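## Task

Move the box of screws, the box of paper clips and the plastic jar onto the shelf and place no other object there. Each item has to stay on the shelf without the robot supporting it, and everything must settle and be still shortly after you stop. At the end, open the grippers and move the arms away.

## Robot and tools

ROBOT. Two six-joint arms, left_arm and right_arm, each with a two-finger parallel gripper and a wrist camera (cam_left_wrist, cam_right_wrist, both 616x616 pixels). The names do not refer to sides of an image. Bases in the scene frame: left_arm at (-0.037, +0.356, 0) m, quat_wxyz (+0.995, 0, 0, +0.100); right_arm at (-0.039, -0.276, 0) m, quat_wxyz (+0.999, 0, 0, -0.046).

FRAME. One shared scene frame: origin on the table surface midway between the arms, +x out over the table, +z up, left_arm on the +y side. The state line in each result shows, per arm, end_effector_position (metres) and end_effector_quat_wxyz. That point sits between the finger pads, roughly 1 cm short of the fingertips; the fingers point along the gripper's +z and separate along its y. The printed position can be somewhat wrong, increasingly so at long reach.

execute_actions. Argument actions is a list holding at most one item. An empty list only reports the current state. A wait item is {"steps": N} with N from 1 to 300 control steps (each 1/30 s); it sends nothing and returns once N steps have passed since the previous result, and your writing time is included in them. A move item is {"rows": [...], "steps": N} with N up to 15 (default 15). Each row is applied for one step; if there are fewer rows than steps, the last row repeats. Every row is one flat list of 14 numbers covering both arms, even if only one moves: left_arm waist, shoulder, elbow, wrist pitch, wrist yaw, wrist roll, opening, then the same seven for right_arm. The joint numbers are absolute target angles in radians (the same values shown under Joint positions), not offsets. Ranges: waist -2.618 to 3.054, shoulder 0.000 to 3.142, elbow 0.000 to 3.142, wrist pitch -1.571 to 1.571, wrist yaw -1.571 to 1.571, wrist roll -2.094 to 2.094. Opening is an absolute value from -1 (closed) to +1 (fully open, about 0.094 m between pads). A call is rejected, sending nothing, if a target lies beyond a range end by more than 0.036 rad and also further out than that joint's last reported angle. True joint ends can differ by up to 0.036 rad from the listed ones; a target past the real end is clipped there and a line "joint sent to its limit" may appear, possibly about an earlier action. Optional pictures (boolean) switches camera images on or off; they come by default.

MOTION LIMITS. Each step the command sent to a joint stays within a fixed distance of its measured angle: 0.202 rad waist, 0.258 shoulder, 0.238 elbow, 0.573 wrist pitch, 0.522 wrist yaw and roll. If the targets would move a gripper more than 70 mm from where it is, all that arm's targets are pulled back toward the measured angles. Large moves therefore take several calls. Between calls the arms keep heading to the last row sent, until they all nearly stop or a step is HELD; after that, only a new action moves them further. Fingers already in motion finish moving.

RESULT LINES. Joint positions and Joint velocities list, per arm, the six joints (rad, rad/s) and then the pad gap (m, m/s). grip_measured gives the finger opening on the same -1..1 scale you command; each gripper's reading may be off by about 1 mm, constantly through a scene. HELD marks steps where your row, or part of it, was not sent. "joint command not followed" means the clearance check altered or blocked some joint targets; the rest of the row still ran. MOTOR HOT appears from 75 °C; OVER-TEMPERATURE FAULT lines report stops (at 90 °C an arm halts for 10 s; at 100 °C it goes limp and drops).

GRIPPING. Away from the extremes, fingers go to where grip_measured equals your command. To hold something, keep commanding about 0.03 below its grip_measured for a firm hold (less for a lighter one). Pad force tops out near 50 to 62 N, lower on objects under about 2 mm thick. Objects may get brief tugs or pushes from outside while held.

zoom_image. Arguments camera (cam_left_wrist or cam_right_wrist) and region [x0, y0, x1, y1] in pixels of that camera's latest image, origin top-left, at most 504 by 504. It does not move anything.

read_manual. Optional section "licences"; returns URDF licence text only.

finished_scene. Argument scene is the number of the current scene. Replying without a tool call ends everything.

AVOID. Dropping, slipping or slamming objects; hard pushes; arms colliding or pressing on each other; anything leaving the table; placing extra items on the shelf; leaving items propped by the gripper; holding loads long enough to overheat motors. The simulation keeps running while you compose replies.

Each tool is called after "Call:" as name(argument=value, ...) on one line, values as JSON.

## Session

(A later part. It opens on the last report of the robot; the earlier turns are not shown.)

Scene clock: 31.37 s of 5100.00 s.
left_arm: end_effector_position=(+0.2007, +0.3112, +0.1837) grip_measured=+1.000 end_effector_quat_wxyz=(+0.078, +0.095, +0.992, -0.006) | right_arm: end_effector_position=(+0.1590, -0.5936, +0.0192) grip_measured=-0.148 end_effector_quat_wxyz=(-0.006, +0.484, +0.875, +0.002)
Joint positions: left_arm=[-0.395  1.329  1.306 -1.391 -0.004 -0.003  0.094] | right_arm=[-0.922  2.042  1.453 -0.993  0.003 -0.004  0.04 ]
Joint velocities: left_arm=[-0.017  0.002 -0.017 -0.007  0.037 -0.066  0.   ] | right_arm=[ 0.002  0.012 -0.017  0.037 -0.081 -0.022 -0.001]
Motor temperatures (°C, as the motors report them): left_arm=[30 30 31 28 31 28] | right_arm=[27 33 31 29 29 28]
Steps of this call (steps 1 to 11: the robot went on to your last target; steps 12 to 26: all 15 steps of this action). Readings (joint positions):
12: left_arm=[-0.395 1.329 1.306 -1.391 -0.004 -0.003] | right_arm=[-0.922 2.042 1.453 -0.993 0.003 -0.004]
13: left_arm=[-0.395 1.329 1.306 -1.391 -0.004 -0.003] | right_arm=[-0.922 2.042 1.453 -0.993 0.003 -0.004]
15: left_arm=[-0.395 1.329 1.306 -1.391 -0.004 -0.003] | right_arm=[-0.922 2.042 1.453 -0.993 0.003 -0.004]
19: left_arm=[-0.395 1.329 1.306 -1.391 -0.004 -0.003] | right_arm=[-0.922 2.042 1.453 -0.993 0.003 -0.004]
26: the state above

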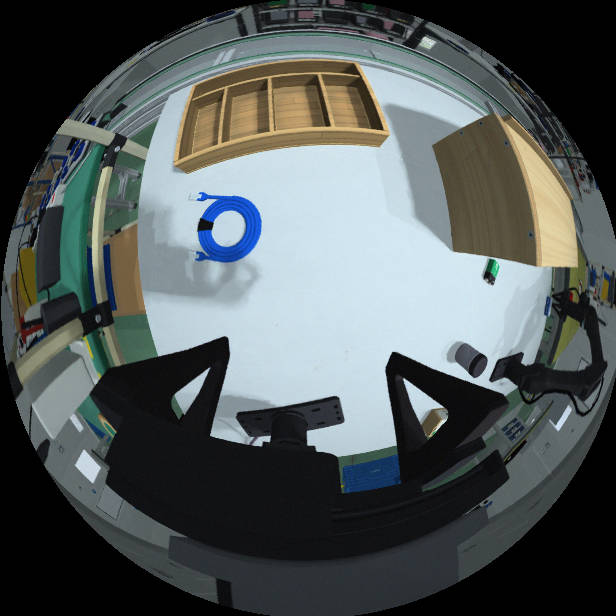

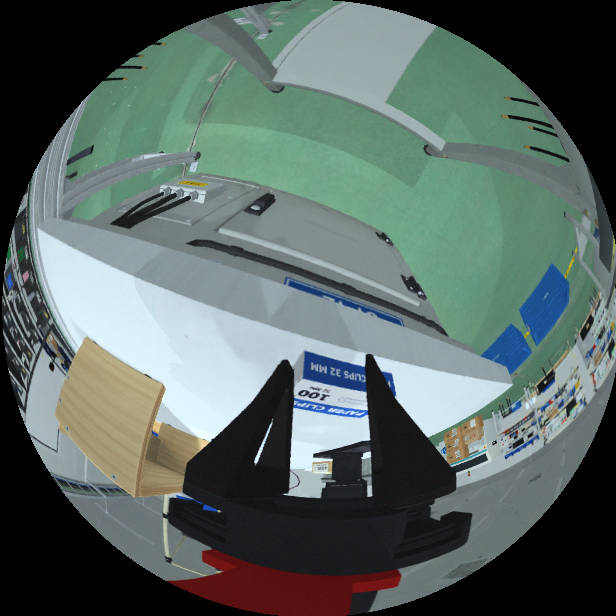

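Call:
execute_actions(actions=[{"rows":[[-0.4,1.3,1.3,-1.4,0,0,1,-0.915,2.025,1.434,-0.98,0,0,1]],"steps":10}], pictures=false)

Call:
execute_actions(actions=[{"rows":[[-0.4,1.3,1.3,-1.4,0,0,1,-0.915,1.95,1.295,-0.915,0,0,1]]}])

Scene clock: 32.97 s of 5100.00 s.
left_arm: end_effector_position=(+0.2007, +0.3112, +0.1837) grip_measured=+1.000 end_effector_quat_wxyz=(+0.078, +0.095, +0.992, -0.006) | right_arm: end_effector_position=(+0.1590, -0.5936, +0.0192) grip_measured=+1.000 end_effector_quat_wxyz=(-0.006, +0.484, +0.875, +0.002)
Joint positions: left_arm=[-0.395  1.329  1.306 -1.391 -0.004 -0.003  0.094] | right_arm=[-0.922  2.042  1.453 -0.993  0.003 -0.004  0.094]
Joint velocities: left_arm=[-0.007  0.012  0.007 -0.022 -0.066 -0.007  0.   ] | right_arm=[-0.007  0.007 -0.017  0.037 -0.037 -0.007  0.   ]
Motor temperatures (°C, as the motors report them): left_arm=[30 30 31 28 31 28] | right_arm=[27 34 31 29 29 28]
Steps of this call (steps 1 to 15: the robot went on to your last target; steps 16 to 38: nothing new was sent; steps 39 to 48: all 10 steps of this action). Readings (joint positions):
39: left_arm=[-0.395 1.329 1.306 -1.391 -0.004 -0.003] | right_arm=[-0.922 2.042 1.453 -0.993 0.003 -0.004]
40: left_arm=[-0.395 1.329 1.306 -1.391 -0.004 -0.003] | right_arm=[-0.922 2.042 1.453 -0.993 0.003 -0.004]
42: left_arm=[-0.395 1.329 1.306 -1.391 -0.004 -0.003] | right_arm=[-0.922 2.042 1.453 -0.993 0.003 -0.004]
46: left_arm=[-0.395 1.329 1.306 -1.391 -0.004 -0.003] | right_arm=[-0.922 2.042 1.453 -0.993 0.003 -0.004]
48: the state above

Scene clock: 33.47 s of 5100.00 s.
left_arm: end_effector_position=(+0.2007, +0.3112, +0.1837) grip_measured=+1.000 end_effector_quat_wxyz=(+0.078, +0.095, +0.992, -0.006) | right_arm: end_effector_position=(+0.1455, -0.5718, +0.0124) grip_measured=+1.000 end_effector_quat_wxyz=(-0.007, +0.484, +0.875, +0.003)
Joint positions: left_arm=[-0.395  1.329  1.306 -1.391 -0.004 -0.003  0.094] | right_arm=[-0.922  1.965  1.31  -0.932  0.003 -0.004  0.094]
Joint velocities: left_arm=[-0.007 -0.002  0.002  0.022  0.066 -0.051  0.   ] | right_arm=[ 0.002  0.007  0.007  0.007 -0.022 -0.051  0.   ]
Motor temperatures (°C, as the motors report them): left_arm=[30 30 31 28 31 28] | right_arm=[27 34 31 29 29 28]
Steps of this call (steps 1 to 15: all 15 steps of this action). Readings (joint positions):
1: left_arm=[-0.395 1.329 1.306 -1.391 -0.004 -0.003] | right_arm=[-0.922 2.027 1.425 -0.963 0.003 -0.004]
2: left_arm=[-0.395 1.329 1.306 -1.391 -0.004 -0.003] | right_arm=[-0.922 2.003 1.383 -0.941 0.003 -0.004]
4: left_arm=[-0.395 1.329 1.306 -1.391 -0.004 -0.003] | right_arm=[-0.922 1.971 1.328 -0.945 0.003 -0.004]
8: left_arm=[-0.395 1.329 1.306 -1.391 -0.004 -0.003] | right_arm=[-0.922 1.965 1.310 -0.945 0.003 -0.004]
15: the state above

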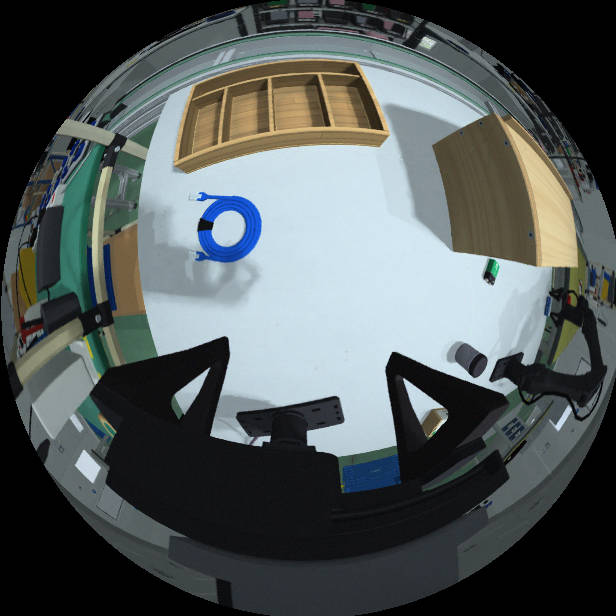

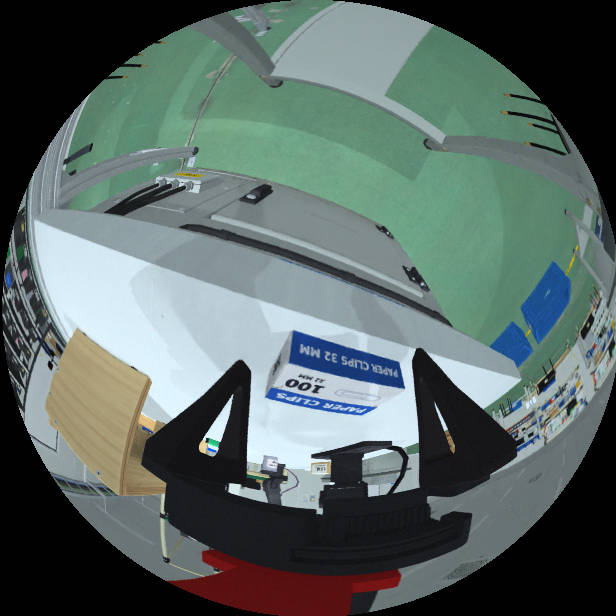

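Call:
execute_actions(actions=[{"rows":[[-0.4,1.3,1.3,-1.4,0,0,1,-0.915,1.95,1.295,-0.915,0,-0.2,0.1]]}])

Scene clock: 34.50 s of 5100.00 s.
left_arm: end_effector_position=(+0.2007, +0.3112, +0.1837) grip_measured=+1.000 end_effector_quat_wxyz=(+0.078, +0.095, +0.992, -0.006) | right_arm: end_effector_position=(+0.1462, -0.5725, +0.0124) grip_measured=+0.102 end_effector_quat_wxyz=(-0.005, +0.404, +0.915, +0.003)
Joint positions: left_arm=[-0.395  1.329  1.306 -1.391 -0.004 -0.003  0.094] | right_arm=[-0.922  1.965  1.31  -0.928  0.002 -0.184  0.052]
Joint velocities: left_arm=[-0.012  0.007 -0.027  0.022  0.037 -0.037  0.   ] | right_arm=[-0.007 -0.002 -0.002 -0.037 -0.066 -0.037 -0.   ]
Motor temperatures (°C, as the motors report them): left_arm=[30 30 31 28 31 28] | right_arm=[27 34 31 29 29 28]
Steps of this call (steps 1 to 15: the robot went on to your last target; step 16: nothing new was sent; steps 17 to 31: all 15 steps of this action). Readings (joint positions):
17: left_arm=[-0.395 1.329 1.306 -1.391 -0.004 -0.003] | right_arm=[-0.922 1.965 1.310 -0.929 0.003 -0.035]
18: left_arm=[-0.395 1.329 1.306 -1.391 -0.004 -0.003] | right_arm=[-0.922 1.965 1.310 -0.929 0.003 -0.066]
20: left_arm=[-0.395 1.329 1.306 -1.391 -0.004 -0.003] | right_arm=[-0.922 1.965 1.310 -0.928 0.002 -0.111]
24: left_arm=[-0.395 1.329 1.306 -1.391 -0.004 -0.003] | right_arm=[-0.922 1.965 1.310 -0.928 0.002 -0.158]
31: the state above

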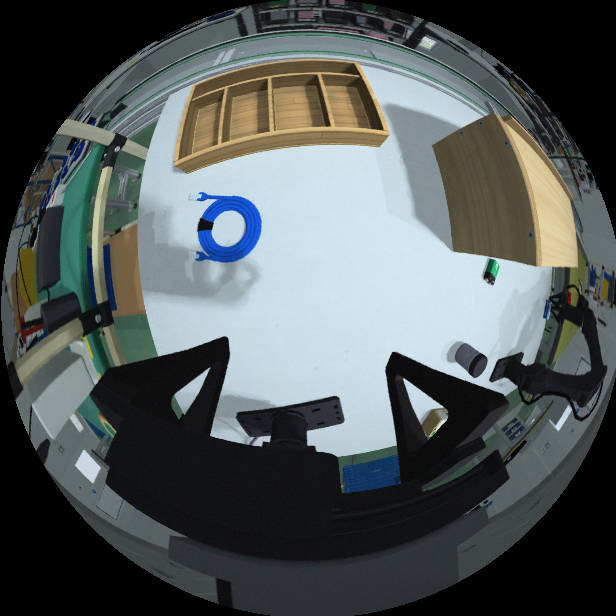

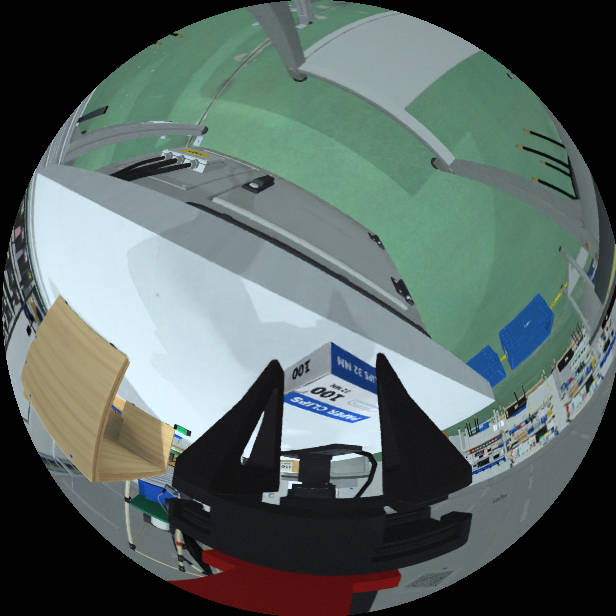

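Call:
execute_actions(actions=[{"rows":[[-0.4,1.3,1.3,-1.4,0,0,1,-0.915,1.95,1.295,-0.915,0,-0.2,1],[-0.4,1.3,1.3,-1.4,0,0,1,-0.915,1.95,1.295,-0.915,0,-0.2,1],[-0.4,1.3,1.3,-1.4,0,0,1,-0.915,1.95,1.295,-0.915,0,-0.2,1],[-0.4,1.3,1.3,-1.4,0,0,1,-0.915,1.95,1.295,-0.915,0,-0.2,1],[-0.4,1.3,1.3,-1.4,0,0,1,-0.915,1.95,1.295,-0.915,0,-0.2,1],[-0.4,1.3,1.3,-1.4,0,0,1,-0.915,1.95,1.295,-0.915,0,0.5,1]]}])

Call:
execute_actions(actions=[{"steps":12}])

Scene clock: 36.77 s of 5100.00 s.
left_arm: end_effector_position=(+0.2007, +0.3112, +0.1837) grip_measured=+1.000 end_effector_quat_wxyz=(+0.078, +0.095, +0.992, -0.006) | right_arm: end_effector_position=(+0.1466, -0.5724, +0.0124) grip_measured=+1.000 end_effector_quat_wxyz=(-0.005, +0.653, +0.757, +0.001)
Joint positions: left_arm=[-0.395  1.329  1.306 -1.391 -0.004 -0.003  0.094] | right_arm=[-0.922  1.965  1.31  -0.927  0.001  0.408  0.094]
Joint velocities: left_arm=[-0.002  0.002 -0.012 -0.007 -0.007 -0.007  0.   ] | right_arm=[-0.017 -0.002 -0.012  0.022  0.022  0.462  0.   ]
Motor temperatures (°C, as the motors report them): left_arm=[30 30 31 28 31 28] | right_arm=[27 34 30 29 29 28]
Steps of this call (steps 1 to 15: the robot went on to your last target; steps 16 to 53: nothing new was sent; steps 54 to 68: all 15 steps of this action). Readings (joint positions):
54: left_arm=[-0.395 1.329 1.306 -1.391 -0.004 -0.003] | right_arm=[-0.922 1.965 1.310 -0.928 0.002 -0.190]
55: left_arm=[-0.395 1.329 1.306 -1.391 -0.004 -0.003] | right_arm=[-0.922 1.965 1.310 -0.928 0.002 -0.190]
57: left_arm=[-0.395 1.329 1.306 -1.391 -0.004 -0.003] | right_arm=[-0.922 1.965 1.310 -0.928 0.002 -0.190]
61: left_arm=[-0.395 1.329 1.306 -1.391 -0.004 -0.003] | right_arm=[-0.922 1.965 1.310 -0.927 0.001 0.091]
68: the state above

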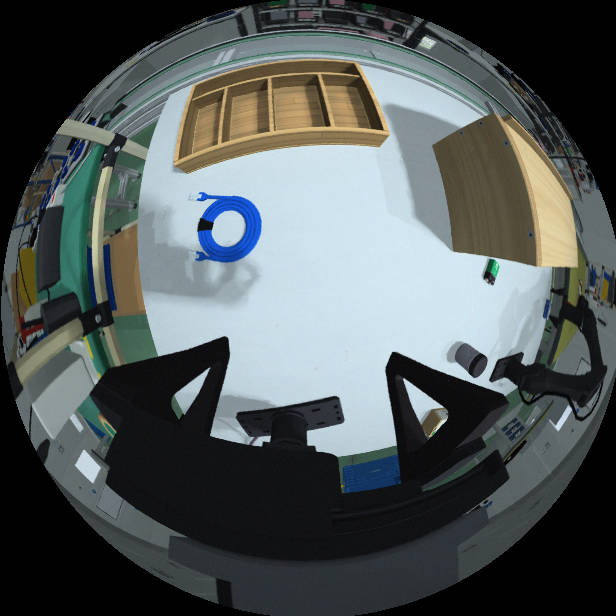

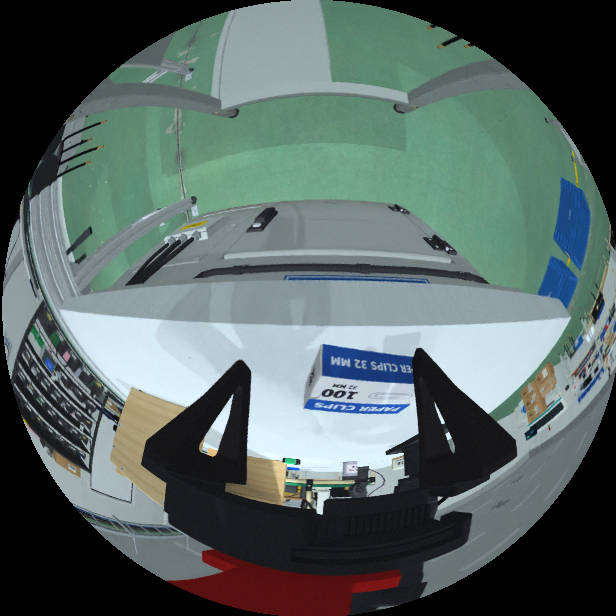

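Scene clock: 37.17 s of 5100.00 s.
left_arm: end_effector_position=(+0.2007, +0.3112, +0.1837) grip_measured=+1.000 end_effector_quat_wxyz=(+0.078, +0.095, +0.992, -0.006) | right_arm: end_effector_position=(+0.1467, -0.5726, +0.0124) grip_measured=+1.000 end_effector_quat_wxyz=(-0.005, +0.681, +0.732, +0.001)
Joint positions: left_arm=[-0.395  1.329  1.306 -1.391 -0.004 -0.003  0.094] | right_arm=[-0.922  1.965  1.31  -0.926  0.001  0.484  0.094]
Joint velocities: left_arm=[ 0.002  0.007  0.002 -0.066 -0.081 -0.007  0.   ] | right_arm=[-0.012 -0.012 -0.007  0.007 -0.007  0.007  0.   ]
Motor temperatures (°C, as the motors report them): left_arm=[30 30 31 28 31 28] | right_arm=[27 34 30 29 29 28]
Steps of this call (steps 1 to 12: the robot went on to your last target). Readings (joint positions):
1: left_arm=[-0.395 1.329 1.306 -1.391 -0.004 -0.003] | right_arm=[-0.922 1.965 1.310 -0.927 0.001 0.425]
2: left_arm=[-0.395 1.329 1.306 -1.391 -0.004 -0.003] | right_arm=[-0.922 1.965 1.310 -0.927 0.001 0.438]
4: left_arm=[-0.395 1.329 1.306 -1.391 -0.004 -0.003] | right_arm=[-0.922 1.965 1.310 -0.927 0.001 0.457]
8: left_arm=[-0.395 1.329 1.306 -1.391 -0.004 -0.003] | right_arm=[-0.922 1.965 1.310 -0.926 0.001 0.476]
12: the state above

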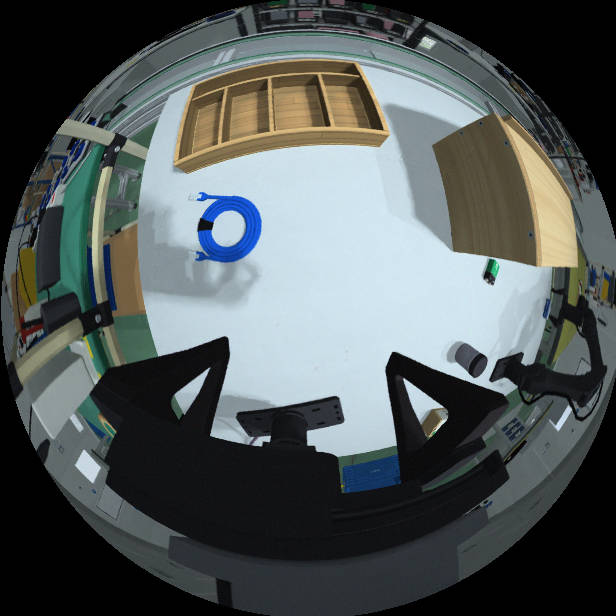

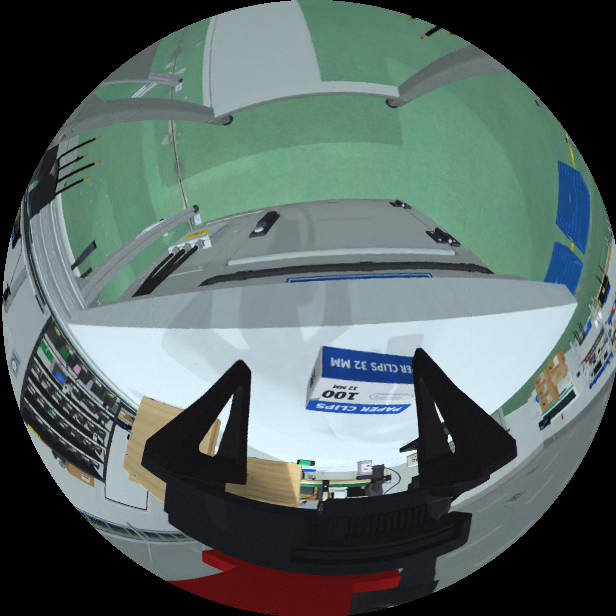

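Call:
execute_actions(actions=[{"rows":[[-0.4,1.3,1.3,-1.4,0,0,1,-0.915,1.95,1.45,-1.05,0,0.5,1]],"steps":10}], pictures=false)

Call:
execute_actions(actions=[{"rows":[[-0.4,1.3,1.3,-1.4,0,0,1,-0.925,1.84,1.3,-1.03,0,0.5,1]],"steps":10}], pictures=false)

Call:
execute_actions(actions=[{"rows":[[-0.4,1.3,1.3,-1.4,0,0,1,-0.925,1.875,1.18,-0.875,0,0.5,1]]}])

Scene clock: 38.83 s of 5100.00 s.
left_arm: end_effector_position=(+0.2007, +0.3112, +0.1837) grip_measured=+1.000 end_effector_quat_wxyz=(+0.078, +0.095, +0.992, -0.006) | right_arm: end_effector_position=(+0.1565, -0.5883, +0.0453) grip_measured=+1.000 end_effector_quat_wxyz=(+0.014, +0.683, +0.730, -0.004)
Joint positions: left_arm=[-0.395  1.329  1.306 -1.391 -0.004 -0.003  0.094] | right_arm=[-0.922  1.953  1.432 -1.02   0.001  0.491  0.094]
Joint velocities: left_arm=[ 0.012 -0.017  0.002 -0.037  0.037 -0.022  0.   ] | right_arm=[-0.002  0.002  0.017 -0.227 -0.007 -0.139  0.   ]
Motor temperatures (°C, as the motors report them): left_arm=[30 30 31 28 31 28] | right_arm=[27 34 31 29 29 28]
Steps of this call (steps 1 to 30: the robot went on to your last target; steps 31 to 40: nothing new was sent; steps 41 to 50: all 10 steps of this action). Readings (joint positions):
41: left_arm=[-0.395 1.329 1.306 -1.391 -0.004 -0.003] | right_arm=[-0.922 1.968 1.329 -0.952 0.001 0.490]
42: left_arm=[-0.395 1.329 1.306 -1.391 -0.004 -0.003] | right_arm=[-0.922 1.971 1.356 -0.981 0.001 0.490]
44: left_arm=[-0.395 1.329 1.306 -1.391 -0.004 -0.003] | right_arm=[-0.922 1.967 1.402 -1.002 0.001 0.491]
48: left_arm=[-0.395 1.329 1.306 -1.391 -0.004 -0.003] | right_arm=[-0.922 1.953 1.432 -1.010 0.001 0.491]
50: the state above

Scene clock: 39.17 s of 5100.00 s.
left_arm: end_effector_position=(+0.2007, +0.3112, +0.1837) grip_measured=+1.000 end_effector_quat_wxyz=(+0.078, +0.095, +0.992, -0.006) | right_arm: end_effector_position=(+0.1388, -0.5598, +0.0512) grip_measured=+1.000 end_effector_quat_wxyz=(+0.001, +0.684, +0.730, -0.001)
Joint positions: left_arm=[-0.395  1.329  1.306 -1.391 -0.004 -0.003  0.094] | right_arm=[-0.922  1.85   1.317 -1.036  0.001  0.491  0.094]
Joint velocities: left_arm=[ 0.017 -0.012  0.002 -0.022  0.037 -0.066  0.   ] | right_arm=[-0.007  0.002  0.007 -0.007 -0.037 -0.051  0.   ]
Motor temperatures (°C, as the motors report them): left_arm=[30 30 31 28 31 28] | right_arm=[27 34 31 29 29 28]
Steps of this call (steps 1 to 10: all 10 steps of this action). Readings (joint positions):
1: left_arm=[-0.395 1.329 1.306 -1.391 -0.004 -0.003] | right_arm=[-0.922 1.938 1.408 -1.004 0.001 0.491]
2: left_arm=[-0.395 1.329 1.306 -1.391 -0.004 -0.003] | right_arm=[-0.922 1.912 1.372 -0.998 0.001 0.491]
4: left_arm=[-0.395 1.329 1.306 -1.391 -0.004 -0.003] | right_arm=[-0.922 1.869 1.327 -1.023 0.001 0.491]
8: left_arm=[-0.395 1.329 1.306 -1.391 -0.004 -0.003] | right_arm=[-0.922 1.850 1.317 -1.036 0.001 0.491]
10: the state above

Scene clock: 39.67 s of 5100.00 s.
left_arm: end_effector_position=(+0.2007, +0.3112, +0.1837) grip_measured=+1.000 end_effector_quat_wxyz=(+0.078, +0.095, +0.992, -0.006) | right_arm: end_effector_position=(+0.1265, -0.5517, +0.0207) grip_measured=+1.000 end_effector_quat_wxyz=(-0.015, +0.685, +0.728, -0.011)
Joint positions: left_arm=[-0.395  1.329  1.306 -1.391 -0.004 -0.003  0.094] | right_arm=[-0.925  1.864  1.207 -0.936  0.029  0.493  0.094]
Joint velocities: left_arm=[-0.002  0.017  0.002  0.007 -0.022  0.081  0.   ] | right_arm=[-0.007  0.002  0.007 -0.051 -0.051  0.095  0.   ]
Motor temperatures (°C, as the motors report them): left_arm=[30 30 31 28 31 28] | right_arm=[27 34 30 29 29 28]
Steps of this call (steps 1 to 15: all 15 steps of this action). Readings (joint positions):
1: left_arm=[-0.395 1.329 1.306 -1.391 -0.004 -0.003] | right_arm=[-0.922 1.848 1.297 -1.007 0.001 0.491]
2: left_arm=[-0.395 1.329 1.306 -1.391 -0.004 -0.003] | right_arm=[-0.922 1.846 1.270 -0.972 0.001 0.491]
4: left_arm=[-0.395 1.329 1.306 -1.391 -0.004 -0.003] | right_arm=[-0.922 1.858 1.222 -0.938 0.001 0.491]
8: left_arm=[-0.395 1.329 1.306 -1.391 -0.004 -0.003] | right_arm=[-0.925 1.864 1.207 -0.938 0.028 0.492]
15: the state above

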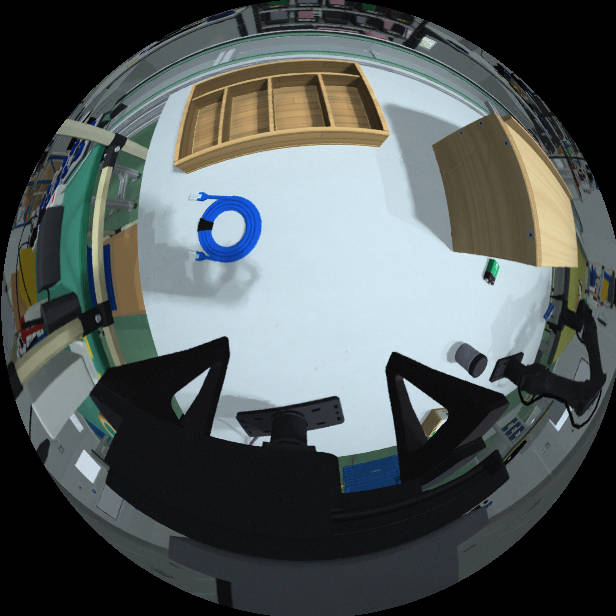

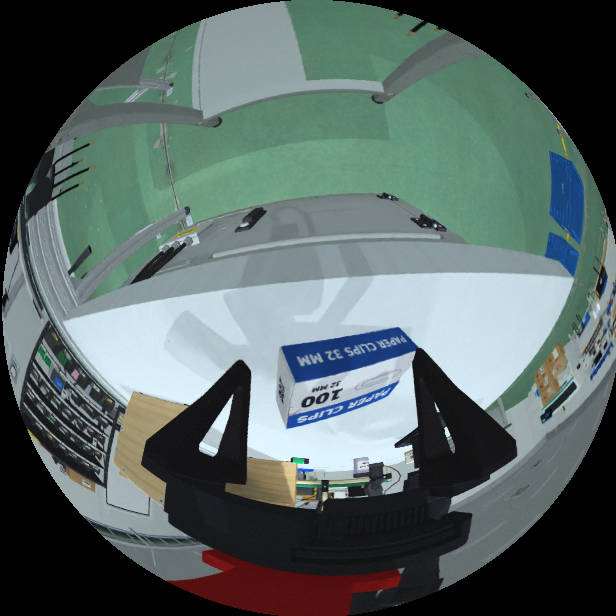

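Call:
execute_actions(actions=[{"rows":[[-0.4,1.3,1.3,-1.4,0,0,1,-0.925,1.84,1.3,-1.03,0,0.4,1]],"steps":10}], pictures=false)

Call:
execute_actions(actions=[{"rows":[[-0.4,1.3,1.3,-1.4,0,0,1,-0.985,1.82,1.27,-1.02,0,0.25,1]]}])

Scene clock: 40.70 s of 5100.00 s.
left_arm: end_effector_position=(+0.2007, +0.3112, +0.1837) grip_measured=+1.000 end_effector_quat_wxyz=(+0.078, +0.095, +0.992, -0.006) | right_arm: end_effector_position=(+0.1333, -0.5564, +0.0420) grip_measured=+1.000 end_effector_quat_wxyz=(-0.006, +0.658, +0.753, -0.003)
Joint positions: left_arm=[-0.395  1.329  1.306 -1.391 -0.004 -0.003  0.094] | right_arm=[-0.925  1.849  1.278 -1.008  0.01   0.418  0.094]
Joint velocities: left_arm=[-0.002 -0.007  0.007 -0.007 -0.007 -0.022  0.   ] | right_arm=[-0.002 -0.027  0.007 -0.095  0.051 -0.081  0.   ]
Motor temperatures (°C, as the motors report them): left_arm=[30 30 31 28 31 28] | right_arm=[27 34 31 29 29 28]
Steps of this call (steps 1 to 15: the robot went on to your last target; steps 16 to 21: nothing new was sent; steps 22 to 31: all 10 steps of this action). Readings (joint positions):
22: left_arm=[-0.395 1.329 1.306 -1.391 -0.004 -0.003] | right_arm=[-0.925 1.864 1.219 -0.956 0.027 0.479]
23: left_arm=[-0.395 1.329 1.306 -1.391 -0.004 -0.003] | right_arm=[-0.925 1.863 1.233 -0.975 0.022 0.465]
25: left_arm=[-0.395 1.329 1.306 -1.391 -0.004 -0.003] | right_arm=[-0.925 1.858 1.261 -0.992 0.016 0.445]
29: left_arm=[-0.395 1.329 1.306 -1.391 -0.004 -0.003] | right_arm=[-0.925 1.849 1.278 -1.000 0.011 0.424]
31: the state above

Scene clock: 41.20 s of 5100.00 s.
left_arm: end_effector_position=(+0.2007, +0.3112, +0.1837) grip_measured=+1.000 end_effector_quat_wxyz=(+0.078, +0.095, +0.992, -0.006) | right_arm: end_effector_position=(+0.1178, -0.5654, +0.0460) grip_measured=+1.000 end_effector_quat_wxyz=(-0.000, +0.622, +0.783, -0.001)
Joint positions: left_arm=[-0.395  1.329  1.306 -1.391 -0.004 -0.003  0.094] | right_arm=[-0.984  1.836  1.278 -1.012  0.003  0.265  0.094]
Joint velocities: left_arm=[ 0.002 -0.007 -0.017 -0.037 -0.095 -0.022  0.   ] | right_arm=[-0.002 -0.007 -0.002 -0.022 -0.051 -0.037  0.   ]
Motor temperatures (°C, as the motors report them): left_arm=[30 30 31 28 31 28] | right_arm=[27 34 31 29 29 28]
Steps of this call (steps 1 to 15: all 15 steps of this action). Readings (joint positions):
1: left_arm=[-0.395 1.329 1.306 -1.391 -0.004 -0.003] | right_arm=[-0.931 1.848 1.278 -1.011 0.006 0.391]
2: left_arm=[-0.395 1.329 1.306 -1.391 -0.004 -0.003] | right_arm=[-0.941 1.846 1.278 -1.011 0.003 0.364]
4: left_arm=[-0.395 1.329 1.306 -1.391 -0.004 -0.003] | right_arm=[-0.967 1.840 1.278 -1.011 0.003 0.327]
8: left_arm=[-0.395 1.329 1.306 -1.391 -0.004 -0.003] | right_arm=[-0.984 1.836 1.278 -1.011 0.003 0.288]
15: the state above

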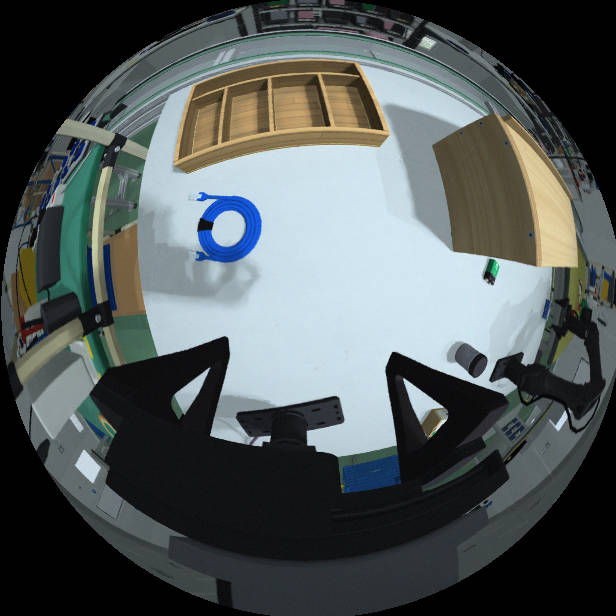

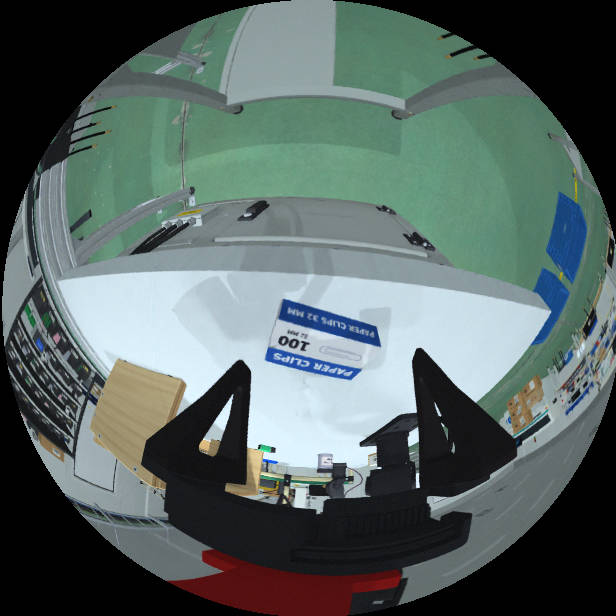

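Call:
execute_actions(actions=[{"rows":[[-0.4,1.3,1.3,-1.4,0,0,1,-0.98,1.84,1.27,-1.02,0,0.5,1],[-0.4,1.3,1.3,-1.4,0,0,1,-0.98,1.84,1.27,-1.02,0,0.5,1],[-0.4,1.3,1.3,-1.4,0,0,1,-0.98,1.84,1.27,-1.02,0,0.5,1],[-0.4,1.3,1.3,-1.4,0,0,1,-0.98,1.84,1.27,-1.02,0,0.5,1],[-0.4,1.3,1.3,-1.4,0,0,1,-0.98,1.86,1.24,-0.95,0,0.5,1],[-0.4,1.3,1.3,-1.4,0,0,1,-0.98,1.885,1.2,-0.885,0,0.5,1]]}])

Scene clock: 42.80 s of 5100.00 s.
left_arm: end_effector_position=(+0.2007, +0.3112, +0.1837) grip_measured=+1.000 end_effector_quat_wxyz=(+0.078, +0.095, +0.992, -0.006) | right_arm: end_effector_position=(+0.1166, -0.5632, +0.0147) grip_measured=+1.000 end_effector_quat_wxyz=(-0.009, +0.703, +0.711, +0.001)
Joint positions: left_arm=[-0.395  1.329  1.306 -1.391 -0.004 -0.003  0.094] | right_arm=[-0.984  1.888  1.212 -0.913  0.003  0.482  0.094]
Joint velocities: left_arm=[-0.007 -0.012  0.002 -0.051  0.007  0.022  0.   ] | right_arm=[-0.002 -0.007  0.012  0.154  0.022 -0.007  0.   ]
Motor temperatures (°C, as the motors report them): left_arm=[30 30 31 28 31 28] | right_arm=[27 34 31 29 29 28]
Steps of this call (steps 1 to 15: the robot went on to your last target; steps 16 to 33: nothing new was sent; steps 34 to 48: all 15 steps of this action). Readings (joint positions):
34: left_arm=[-0.395 1.329 1.306 -1.391 -0.004 -0.003] | right_arm=[-0.984 1.836 1.278 -1.012 0.003 0.298]
35: left_arm=[-0.395 1.329 1.306 -1.391 -0.004 -0.003] | right_arm=[-0.984 1.836 1.278 -1.012 0.003 0.336]
37: left_arm=[-0.395 1.329 1.306 -1.391 -0.004 -0.003] | right_arm=[-0.984 1.836 1.278 -1.012 0.003 0.393]
41: left_arm=[-0.395 1.329 1.306 -1.391 -0.004 -0.003] | right_arm=[-0.984 1.853 1.241 -0.947 0.003 0.450]
48: the state above

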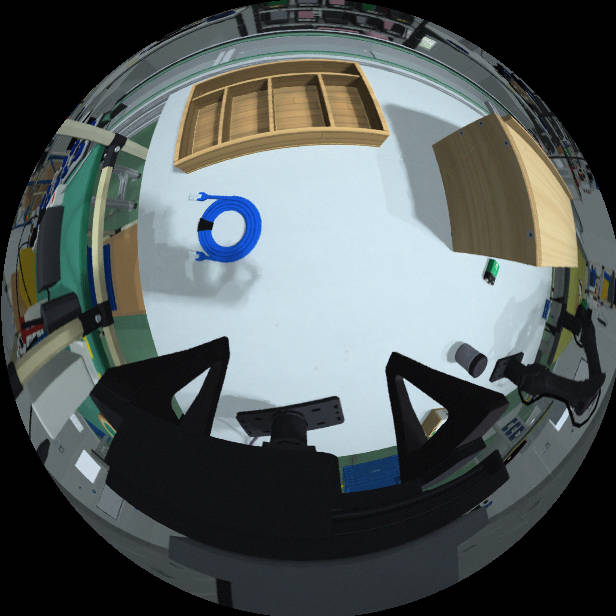

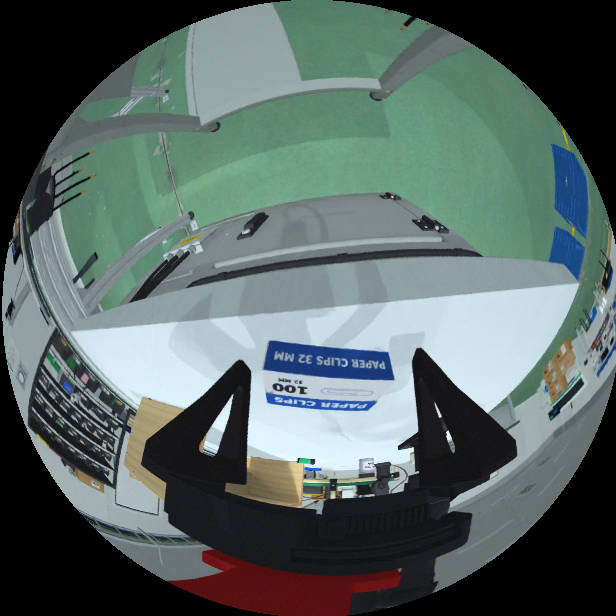

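Centered and aligned. Close.

Call:
execute_actions(actions=[{"rows":[[-0.4,1.3,1.3,-1.4,0,0,1,-0.98,1.885,1.2,-0.885,0,0.5,0.3]]}])

Scene clock: 43.83 s of 5100.00 s.
left_arm: end_effector_position=(+0.2007, +0.3112, +0.1837) grip_measured=+1.000 end_effector_quat_wxyz=(+0.078, +0.095, +0.992, -0.006) | right_arm: end_effector_position=(+0.1187, -0.5669, +0.0146) grip_measured=+0.302 end_effector_quat_wxyz=(-0.001, +0.706, +0.708, -0.001)
Joint positions: left_arm=[-0.395  1.329  1.306 -1.391 -0.004 -0.003  0.094] | right_arm=[-0.984  1.888  1.212 -0.896  0.002  0.491  0.061]
Joint velocities: left_arm=[ 0.012  0.007 -0.012  0.066 -0.022 -0.022  0.   ] | right_arm=[-0.007  0.002 -0.002 -0.007 -0.11  -0.022 -0.001]
Motor temperatures (°C, as the motors report them): left_arm=[30 30 31 28 31 28] | right_arm=[27 34 31 29 29 28]
Steps of this call (steps 1 to 16: the robot went on to your last target; steps 17 to 31: all 15 steps of this action). Readings (joint positions):
17: left_arm=[-0.395 1.329 1.306 -1.391 -0.004 -0.003] | right_arm=[-0.984 1.888 1.212 -0.898 0.003 0.490]
18: left_arm=[-0.395 1.329 1.306 -1.391 -0.004 -0.003] | right_arm=[-0.984 1.888 1.212 -0.898 0.003 0.490]
20: left_arm=[-0.395 1.329 1.306 -1.391 -0.004 -0.003] | right_arm=[-0.984 1.888 1.212 -0.896 0.002 0.491]
24: left_arm=[-0.395 1.329 1.306 -1.391 -0.004 -0.003] | right_arm=[-0.984 1.888 1.212 -0.896 0.002 0.491]
31: the state above

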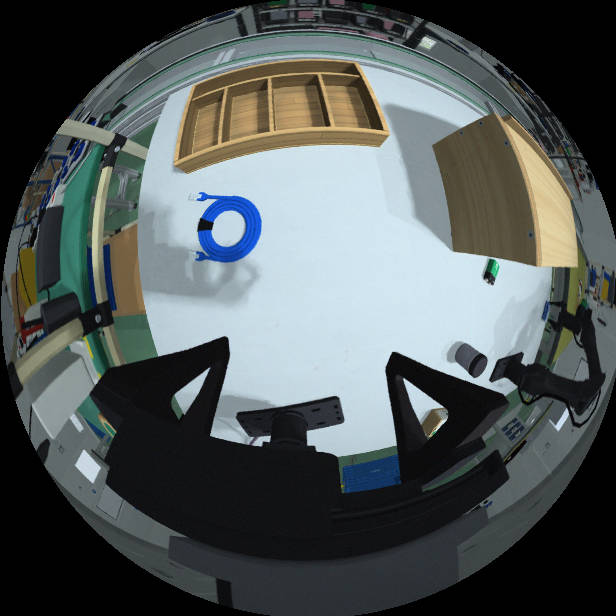

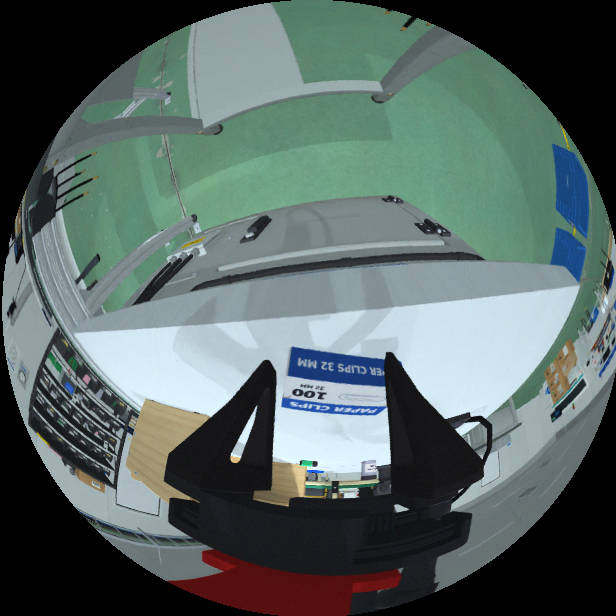

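Call:
execute_actions(actions=[{"rows":[[-0.4,1.3,1.3,-1.4,0,0,1,-0.98,1.885,1.2,-0.885,0,0.5,0.0]]}])

Scene clock: 44.60 s of 5100.00 s.
left_arm: end_effector_position=(+0.2007, +0.3112, +0.1837) grip_measured=+1.000 end_effector_quat_wxyz=(+0.078, +0.095, +0.992, -0.006) | right_arm: end_effector_position=(+0.1187, -0.5670, +0.0146) grip_measured=+0.002 end_effector_quat_wxyz=(-0.001, +0.706, +0.708, -0.001)
Joint positions: left_arm=[-0.395  1.329  1.306 -1.391 -0.004 -0.003  0.094] | right_arm=[-0.984  1.888  1.212 -0.896  0.002  0.491  0.047]
Joint velocities: left_arm=[-0.002  0.017  0.017 -0.007  0.007  0.037  0.   ] | right_arm=[-0.002 -0.007 -0.007  0.007 -0.051 -0.081 -0.001]
Motor temperatures (°C, as the motors report them): left_arm=[30 30 31 28 31 28] | right_arm=[27 34 30 29 29 28]
Steps of this call (steps 1 to 8: the robot went on to your last target; steps 9 to 23: all 15 steps of this action). Readings (joint positions):
9: left_arm=[-0.395 1.329 1.306 -1.391 -0.004 -0.003] | right_arm=[-0.984 1.888 1.212 -0.896 0.002 0.491]
10: left_arm=[-0.395 1.329 1.306 -1.391 -0.004 -0.003] | right_arm=[-0.984 1.888 1.212 -0.896 0.002 0.491]
12: left_arm=[-0.395 1.329 1.306 -1.391 -0.004 -0.003] | right_arm=[-0.984 1.888 1.212 -0.896 0.002 0.491]
16: left_arm=[-0.395 1.329 1.306 -1.391 -0.004 -0.003] | right_arm=[-0.984 1.888 1.212 -0.896 0.002 0.491]
23: the state above

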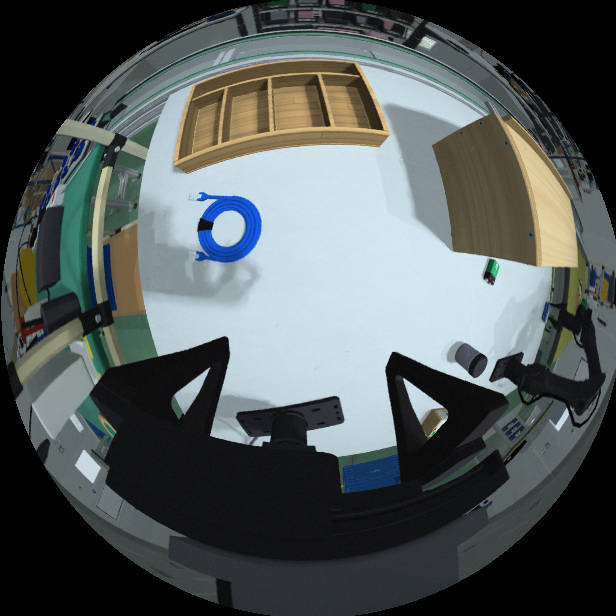

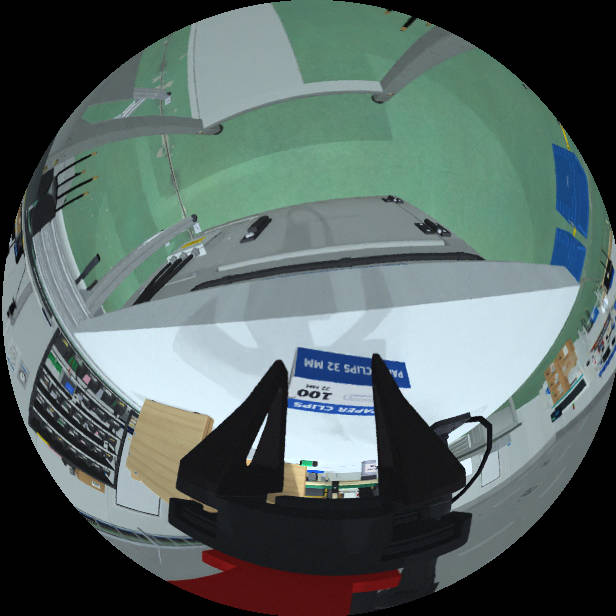

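Call:
execute_actions(actions=[{"rows":[[-0.4,1.3,1.3,-1.4,0,0,1,-0.98,1.885,1.2,-0.885,0,0.5,1],[-0.4,1.3,1.3,-1.4,0,0,1,-0.98,1.885,1.2,-0.885,0,0.5,1],[-0.4,1.3,1.3,-1.4,0,0,1,-0.98,1.885,1.2,-0.885,0,0.5,1],[-0.4,1.3,1.3,-1.4,0,0,1,-0.98,1.885,1.2,-0.885,0,0.5,1],[-0.4,1.3,1.3,-1.4,0,0,1,-0.98,1.885,1.2,-0.885,0,0.5,1],[-0.4,1.3,1.3,-1.4,0,0,1,-0.935,1.81,1.08,-0.835,0,0.54,1]]}])

Scene clock: 46.90 s of 5100.00 s.
left_arm: end_effector_position=(+0.2007, +0.3112, +0.1837) grip_measured=+1.000 end_effector_quat_wxyz=(+0.078, +0.095, +0.992, -0.006) | right_arm: end_effector_position=(+0.1190, -0.5381, +0.0072) grip_measured=+1.000 end_effector_quat_wxyz=(-0.006, +0.702, +0.712, +0.001)
Joint positions: left_arm=[-0.395  1.329  1.306 -1.391 -0.004 -0.003  0.094] | right_arm=[-0.939  1.824  1.095 -0.854  0.001  0.526  0.094]
Joint velocities: left_arm=[ 0.002 -0.007  0.012  0.022  0.007 -0.007  0.   ] | right_arm=[-0.007 -0.012 -0.002  0.007  0.007  0.066  0.   ]
Motor temperatures (°C, as the motors report them): left_arm=[30 30 31 28 31 28] | right_arm=[27 34 30 29 29 28]
Steps of this call (steps 1 to 15: the robot went on to your last target; steps 16 to 54: nothing new was sent; steps 55 to 69: all 15 steps of this action). Readings (joint positions):
55: left_arm=[-0.395 1.329 1.306 -1.391 -0.004 -0.003] | right_arm=[-0.984 1.888 1.212 -0.896 0.002 0.491]
56: left_arm=[-0.395 1.329 1.306 -1.391 -0.004 -0.003] | right_arm=[-0.984 1.888 1.212 -0.896 0.002 0.491]
58: left_arm=[-0.395 1.329 1.306 -1.391 -0.004 -0.003] | right_arm=[-0.984 1.888 1.212 -0.896 0.002 0.491]
62: left_arm=[-0.395 1.329 1.306 -1.391 -0.004 -0.003] | right_arm=[-0.961 1.840 1.131 -0.853 0.003 0.509]
69: the state above

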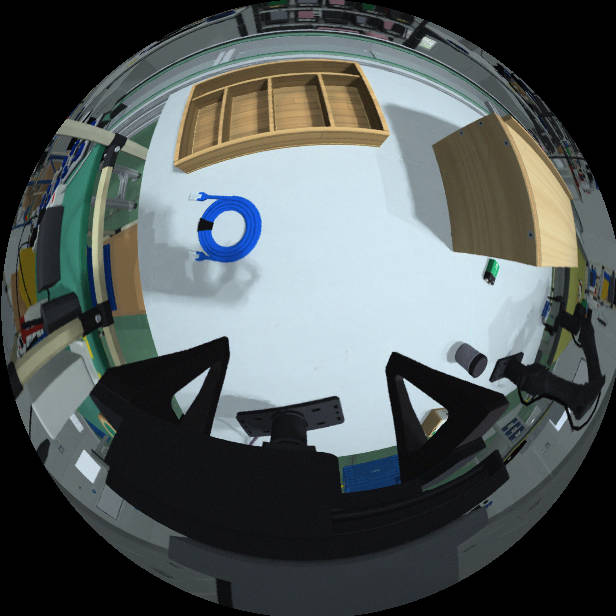

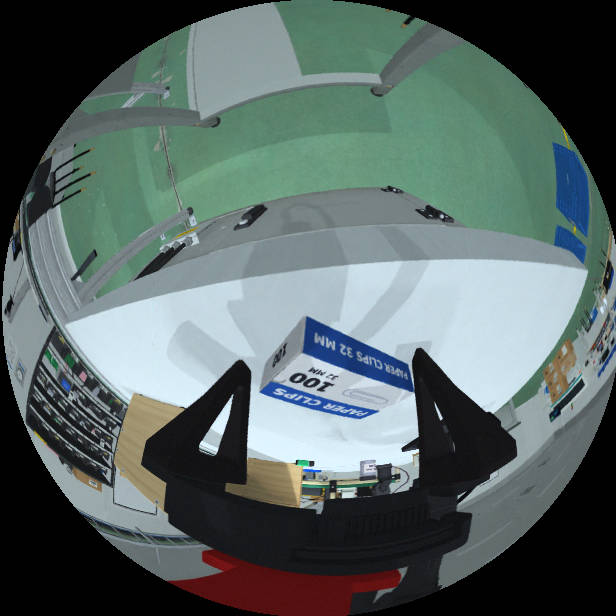

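Right finger dragged it, so it is alongside now. Close.

Call:
execute_actions(actions=[{"rows":[[-0.4,1.3,1.3,-1.4,0,0,1,-0.935,1.81,1.1,-0.855,0,0.7,0.1]]}])

Scene clock: 49.27 s of 5100.00 s.
left_arm: end_effector_position=(+0.2007, +0.3112, +0.1837) grip_measured=+1.000 end_effector_quat_wxyz=(+0.078, +0.095, +0.992, -0.006) | right_arm: end_effector_position=(+0.1196, -0.5389, +0.0074) grip_measured=+0.105 end_effector_quat_wxyz=(-0.004, +0.756, +0.654, +0.000)
Joint positions: left_arm=[-0.395  1.329  1.306 -1.391 -0.004 -0.003  0.094] | right_arm=[-0.939  1.824  1.095 -0.85   0.     0.684  0.052]
Joint velocities: left_arm=[-0.007 -0.007 -0.012  0.007 -0.007 -0.037  0.   ] | right_arm=[-0.012 -0.032  0.002  0.037 -0.037  0.066 -0.001]
Motor temperatures (°C, as the motors report them): left_arm=[30 30 31 28 31 28] | right_arm=[27 34 30 29 29 28]
Steps of this call (steps 1 to 15: the robot went on to your last target; steps 16 to 56: nothing new was sent; steps 57 to 71: all 15 steps of this action). Readings (joint positions):
57: left_arm=[-0.395 1.329 1.306 -1.391 -0.004 -0.003] | right_arm=[-0.939 1.824 1.095 -0.850 0.001 0.556]
58: left_arm=[-0.395 1.329 1.306 -1.391 -0.004 -0.003] | right_arm=[-0.939 1.824 1.095 -0.849 0.000 0.583]
60: left_arm=[-0.395 1.329 1.306 -1.391 -0.004 -0.003] | right_arm=[-0.939 1.824 1.095 -0.850 0.000 0.622]
64: left_arm=[-0.395 1.329 1.306 -1.391 -0.004 -0.003] | right_arm=[-0.939 1.824 1.095 -0.850 0.000 0.662]
71: the state above

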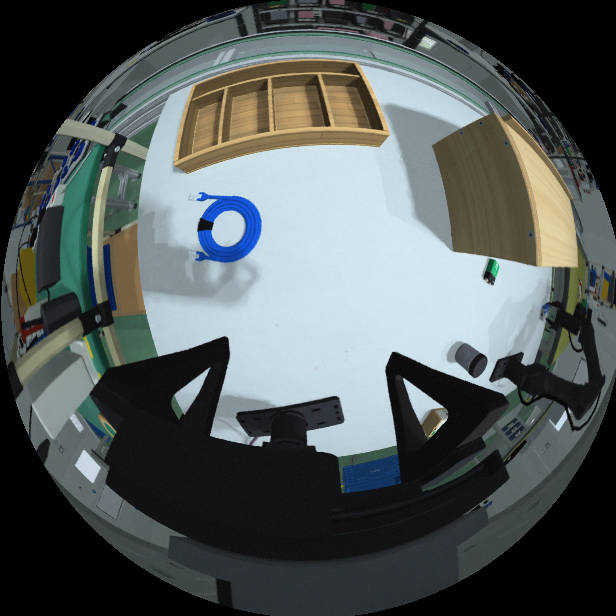

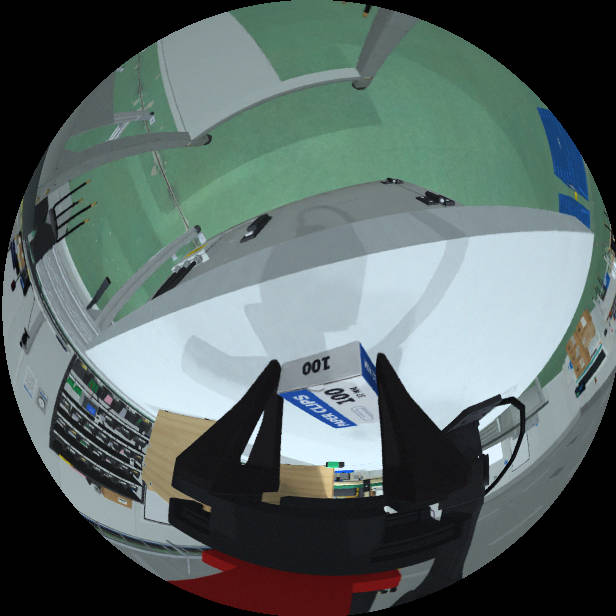

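It's turning into a short-side grasp. Roll a bit negative and close more.

Call:
execute_actions(actions=[{"rows":[[-0.4,1.3,1.3,-1.4,0,0,1,-0.935,1.81,1.1,-0.855,0,0.5,-0.3]]}])

Scene clock: 50.27 s of 5100.00 s.
left_arm: end_effector_position=(+0.2007, +0.3112, +0.1837) grip_measured=+1.000 end_effector_quat_wxyz=(+0.078, +0.095, +0.992, -0.006) | right_arm: end_effector_position=(+0.1198, -0.5388, +0.0074) grip_measured=+0.014 end_effector_quat_wxyz=(-0.004, +0.699, +0.715, +0.001)
Joint positions: left_arm=[-0.395  1.329  1.306 -1.391 -0.004 -0.003  0.094] | right_arm=[-0.939  1.824  1.095 -0.85  -0.001  0.518  0.048]
Joint velocities: left_arm=[-0.007 -0.002 -0.007 -0.007  0.081  0.051  0.   ] | right_arm=[-0.007  0.012 -0.012  0.066  0.037 -0.081  0.   ]
Motor temperatures (°C, as the motors report them): left_arm=[30 30 31 28 31 28] | right_arm=[27 34 31 29 29 28]
Steps of this call (steps 1 to 15: the robot went on to your last target; steps 16 to 30: all 15 steps of this action). Readings (joint positions):
16: left_arm=[-0.395 1.329 1.306 -1.391 -0.004 -0.003] | right_arm=[-0.939 1.824 1.095 -0.850 0.000 0.660]
17: left_arm=[-0.395 1.329 1.306 -1.391 -0.004 -0.003] | right_arm=[-0.939 1.824 1.095 -0.850 0.000 0.630]
19: left_arm=[-0.395 1.329 1.306 -1.391 -0.004 -0.003] | right_arm=[-0.939 1.824 1.095 -0.850 -0.000 0.587]
23: left_arm=[-0.395 1.329 1.306 -1.391 -0.004 -0.003] | right_arm=[-0.939 1.824 1.095 -0.850 -0.001 0.542]
30: the state above

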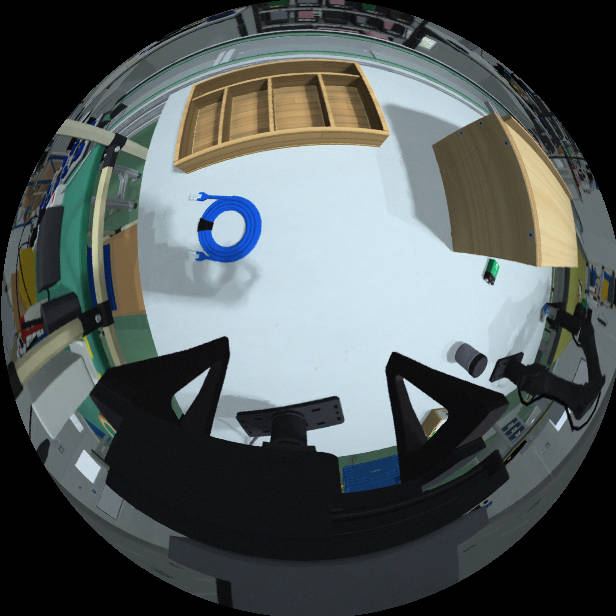

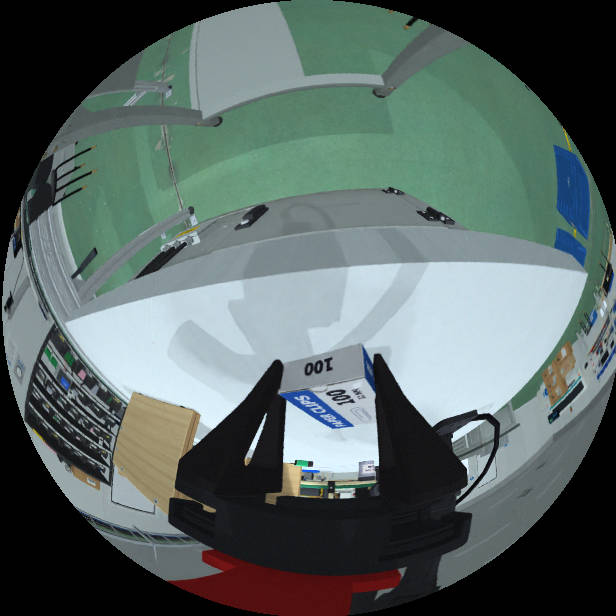

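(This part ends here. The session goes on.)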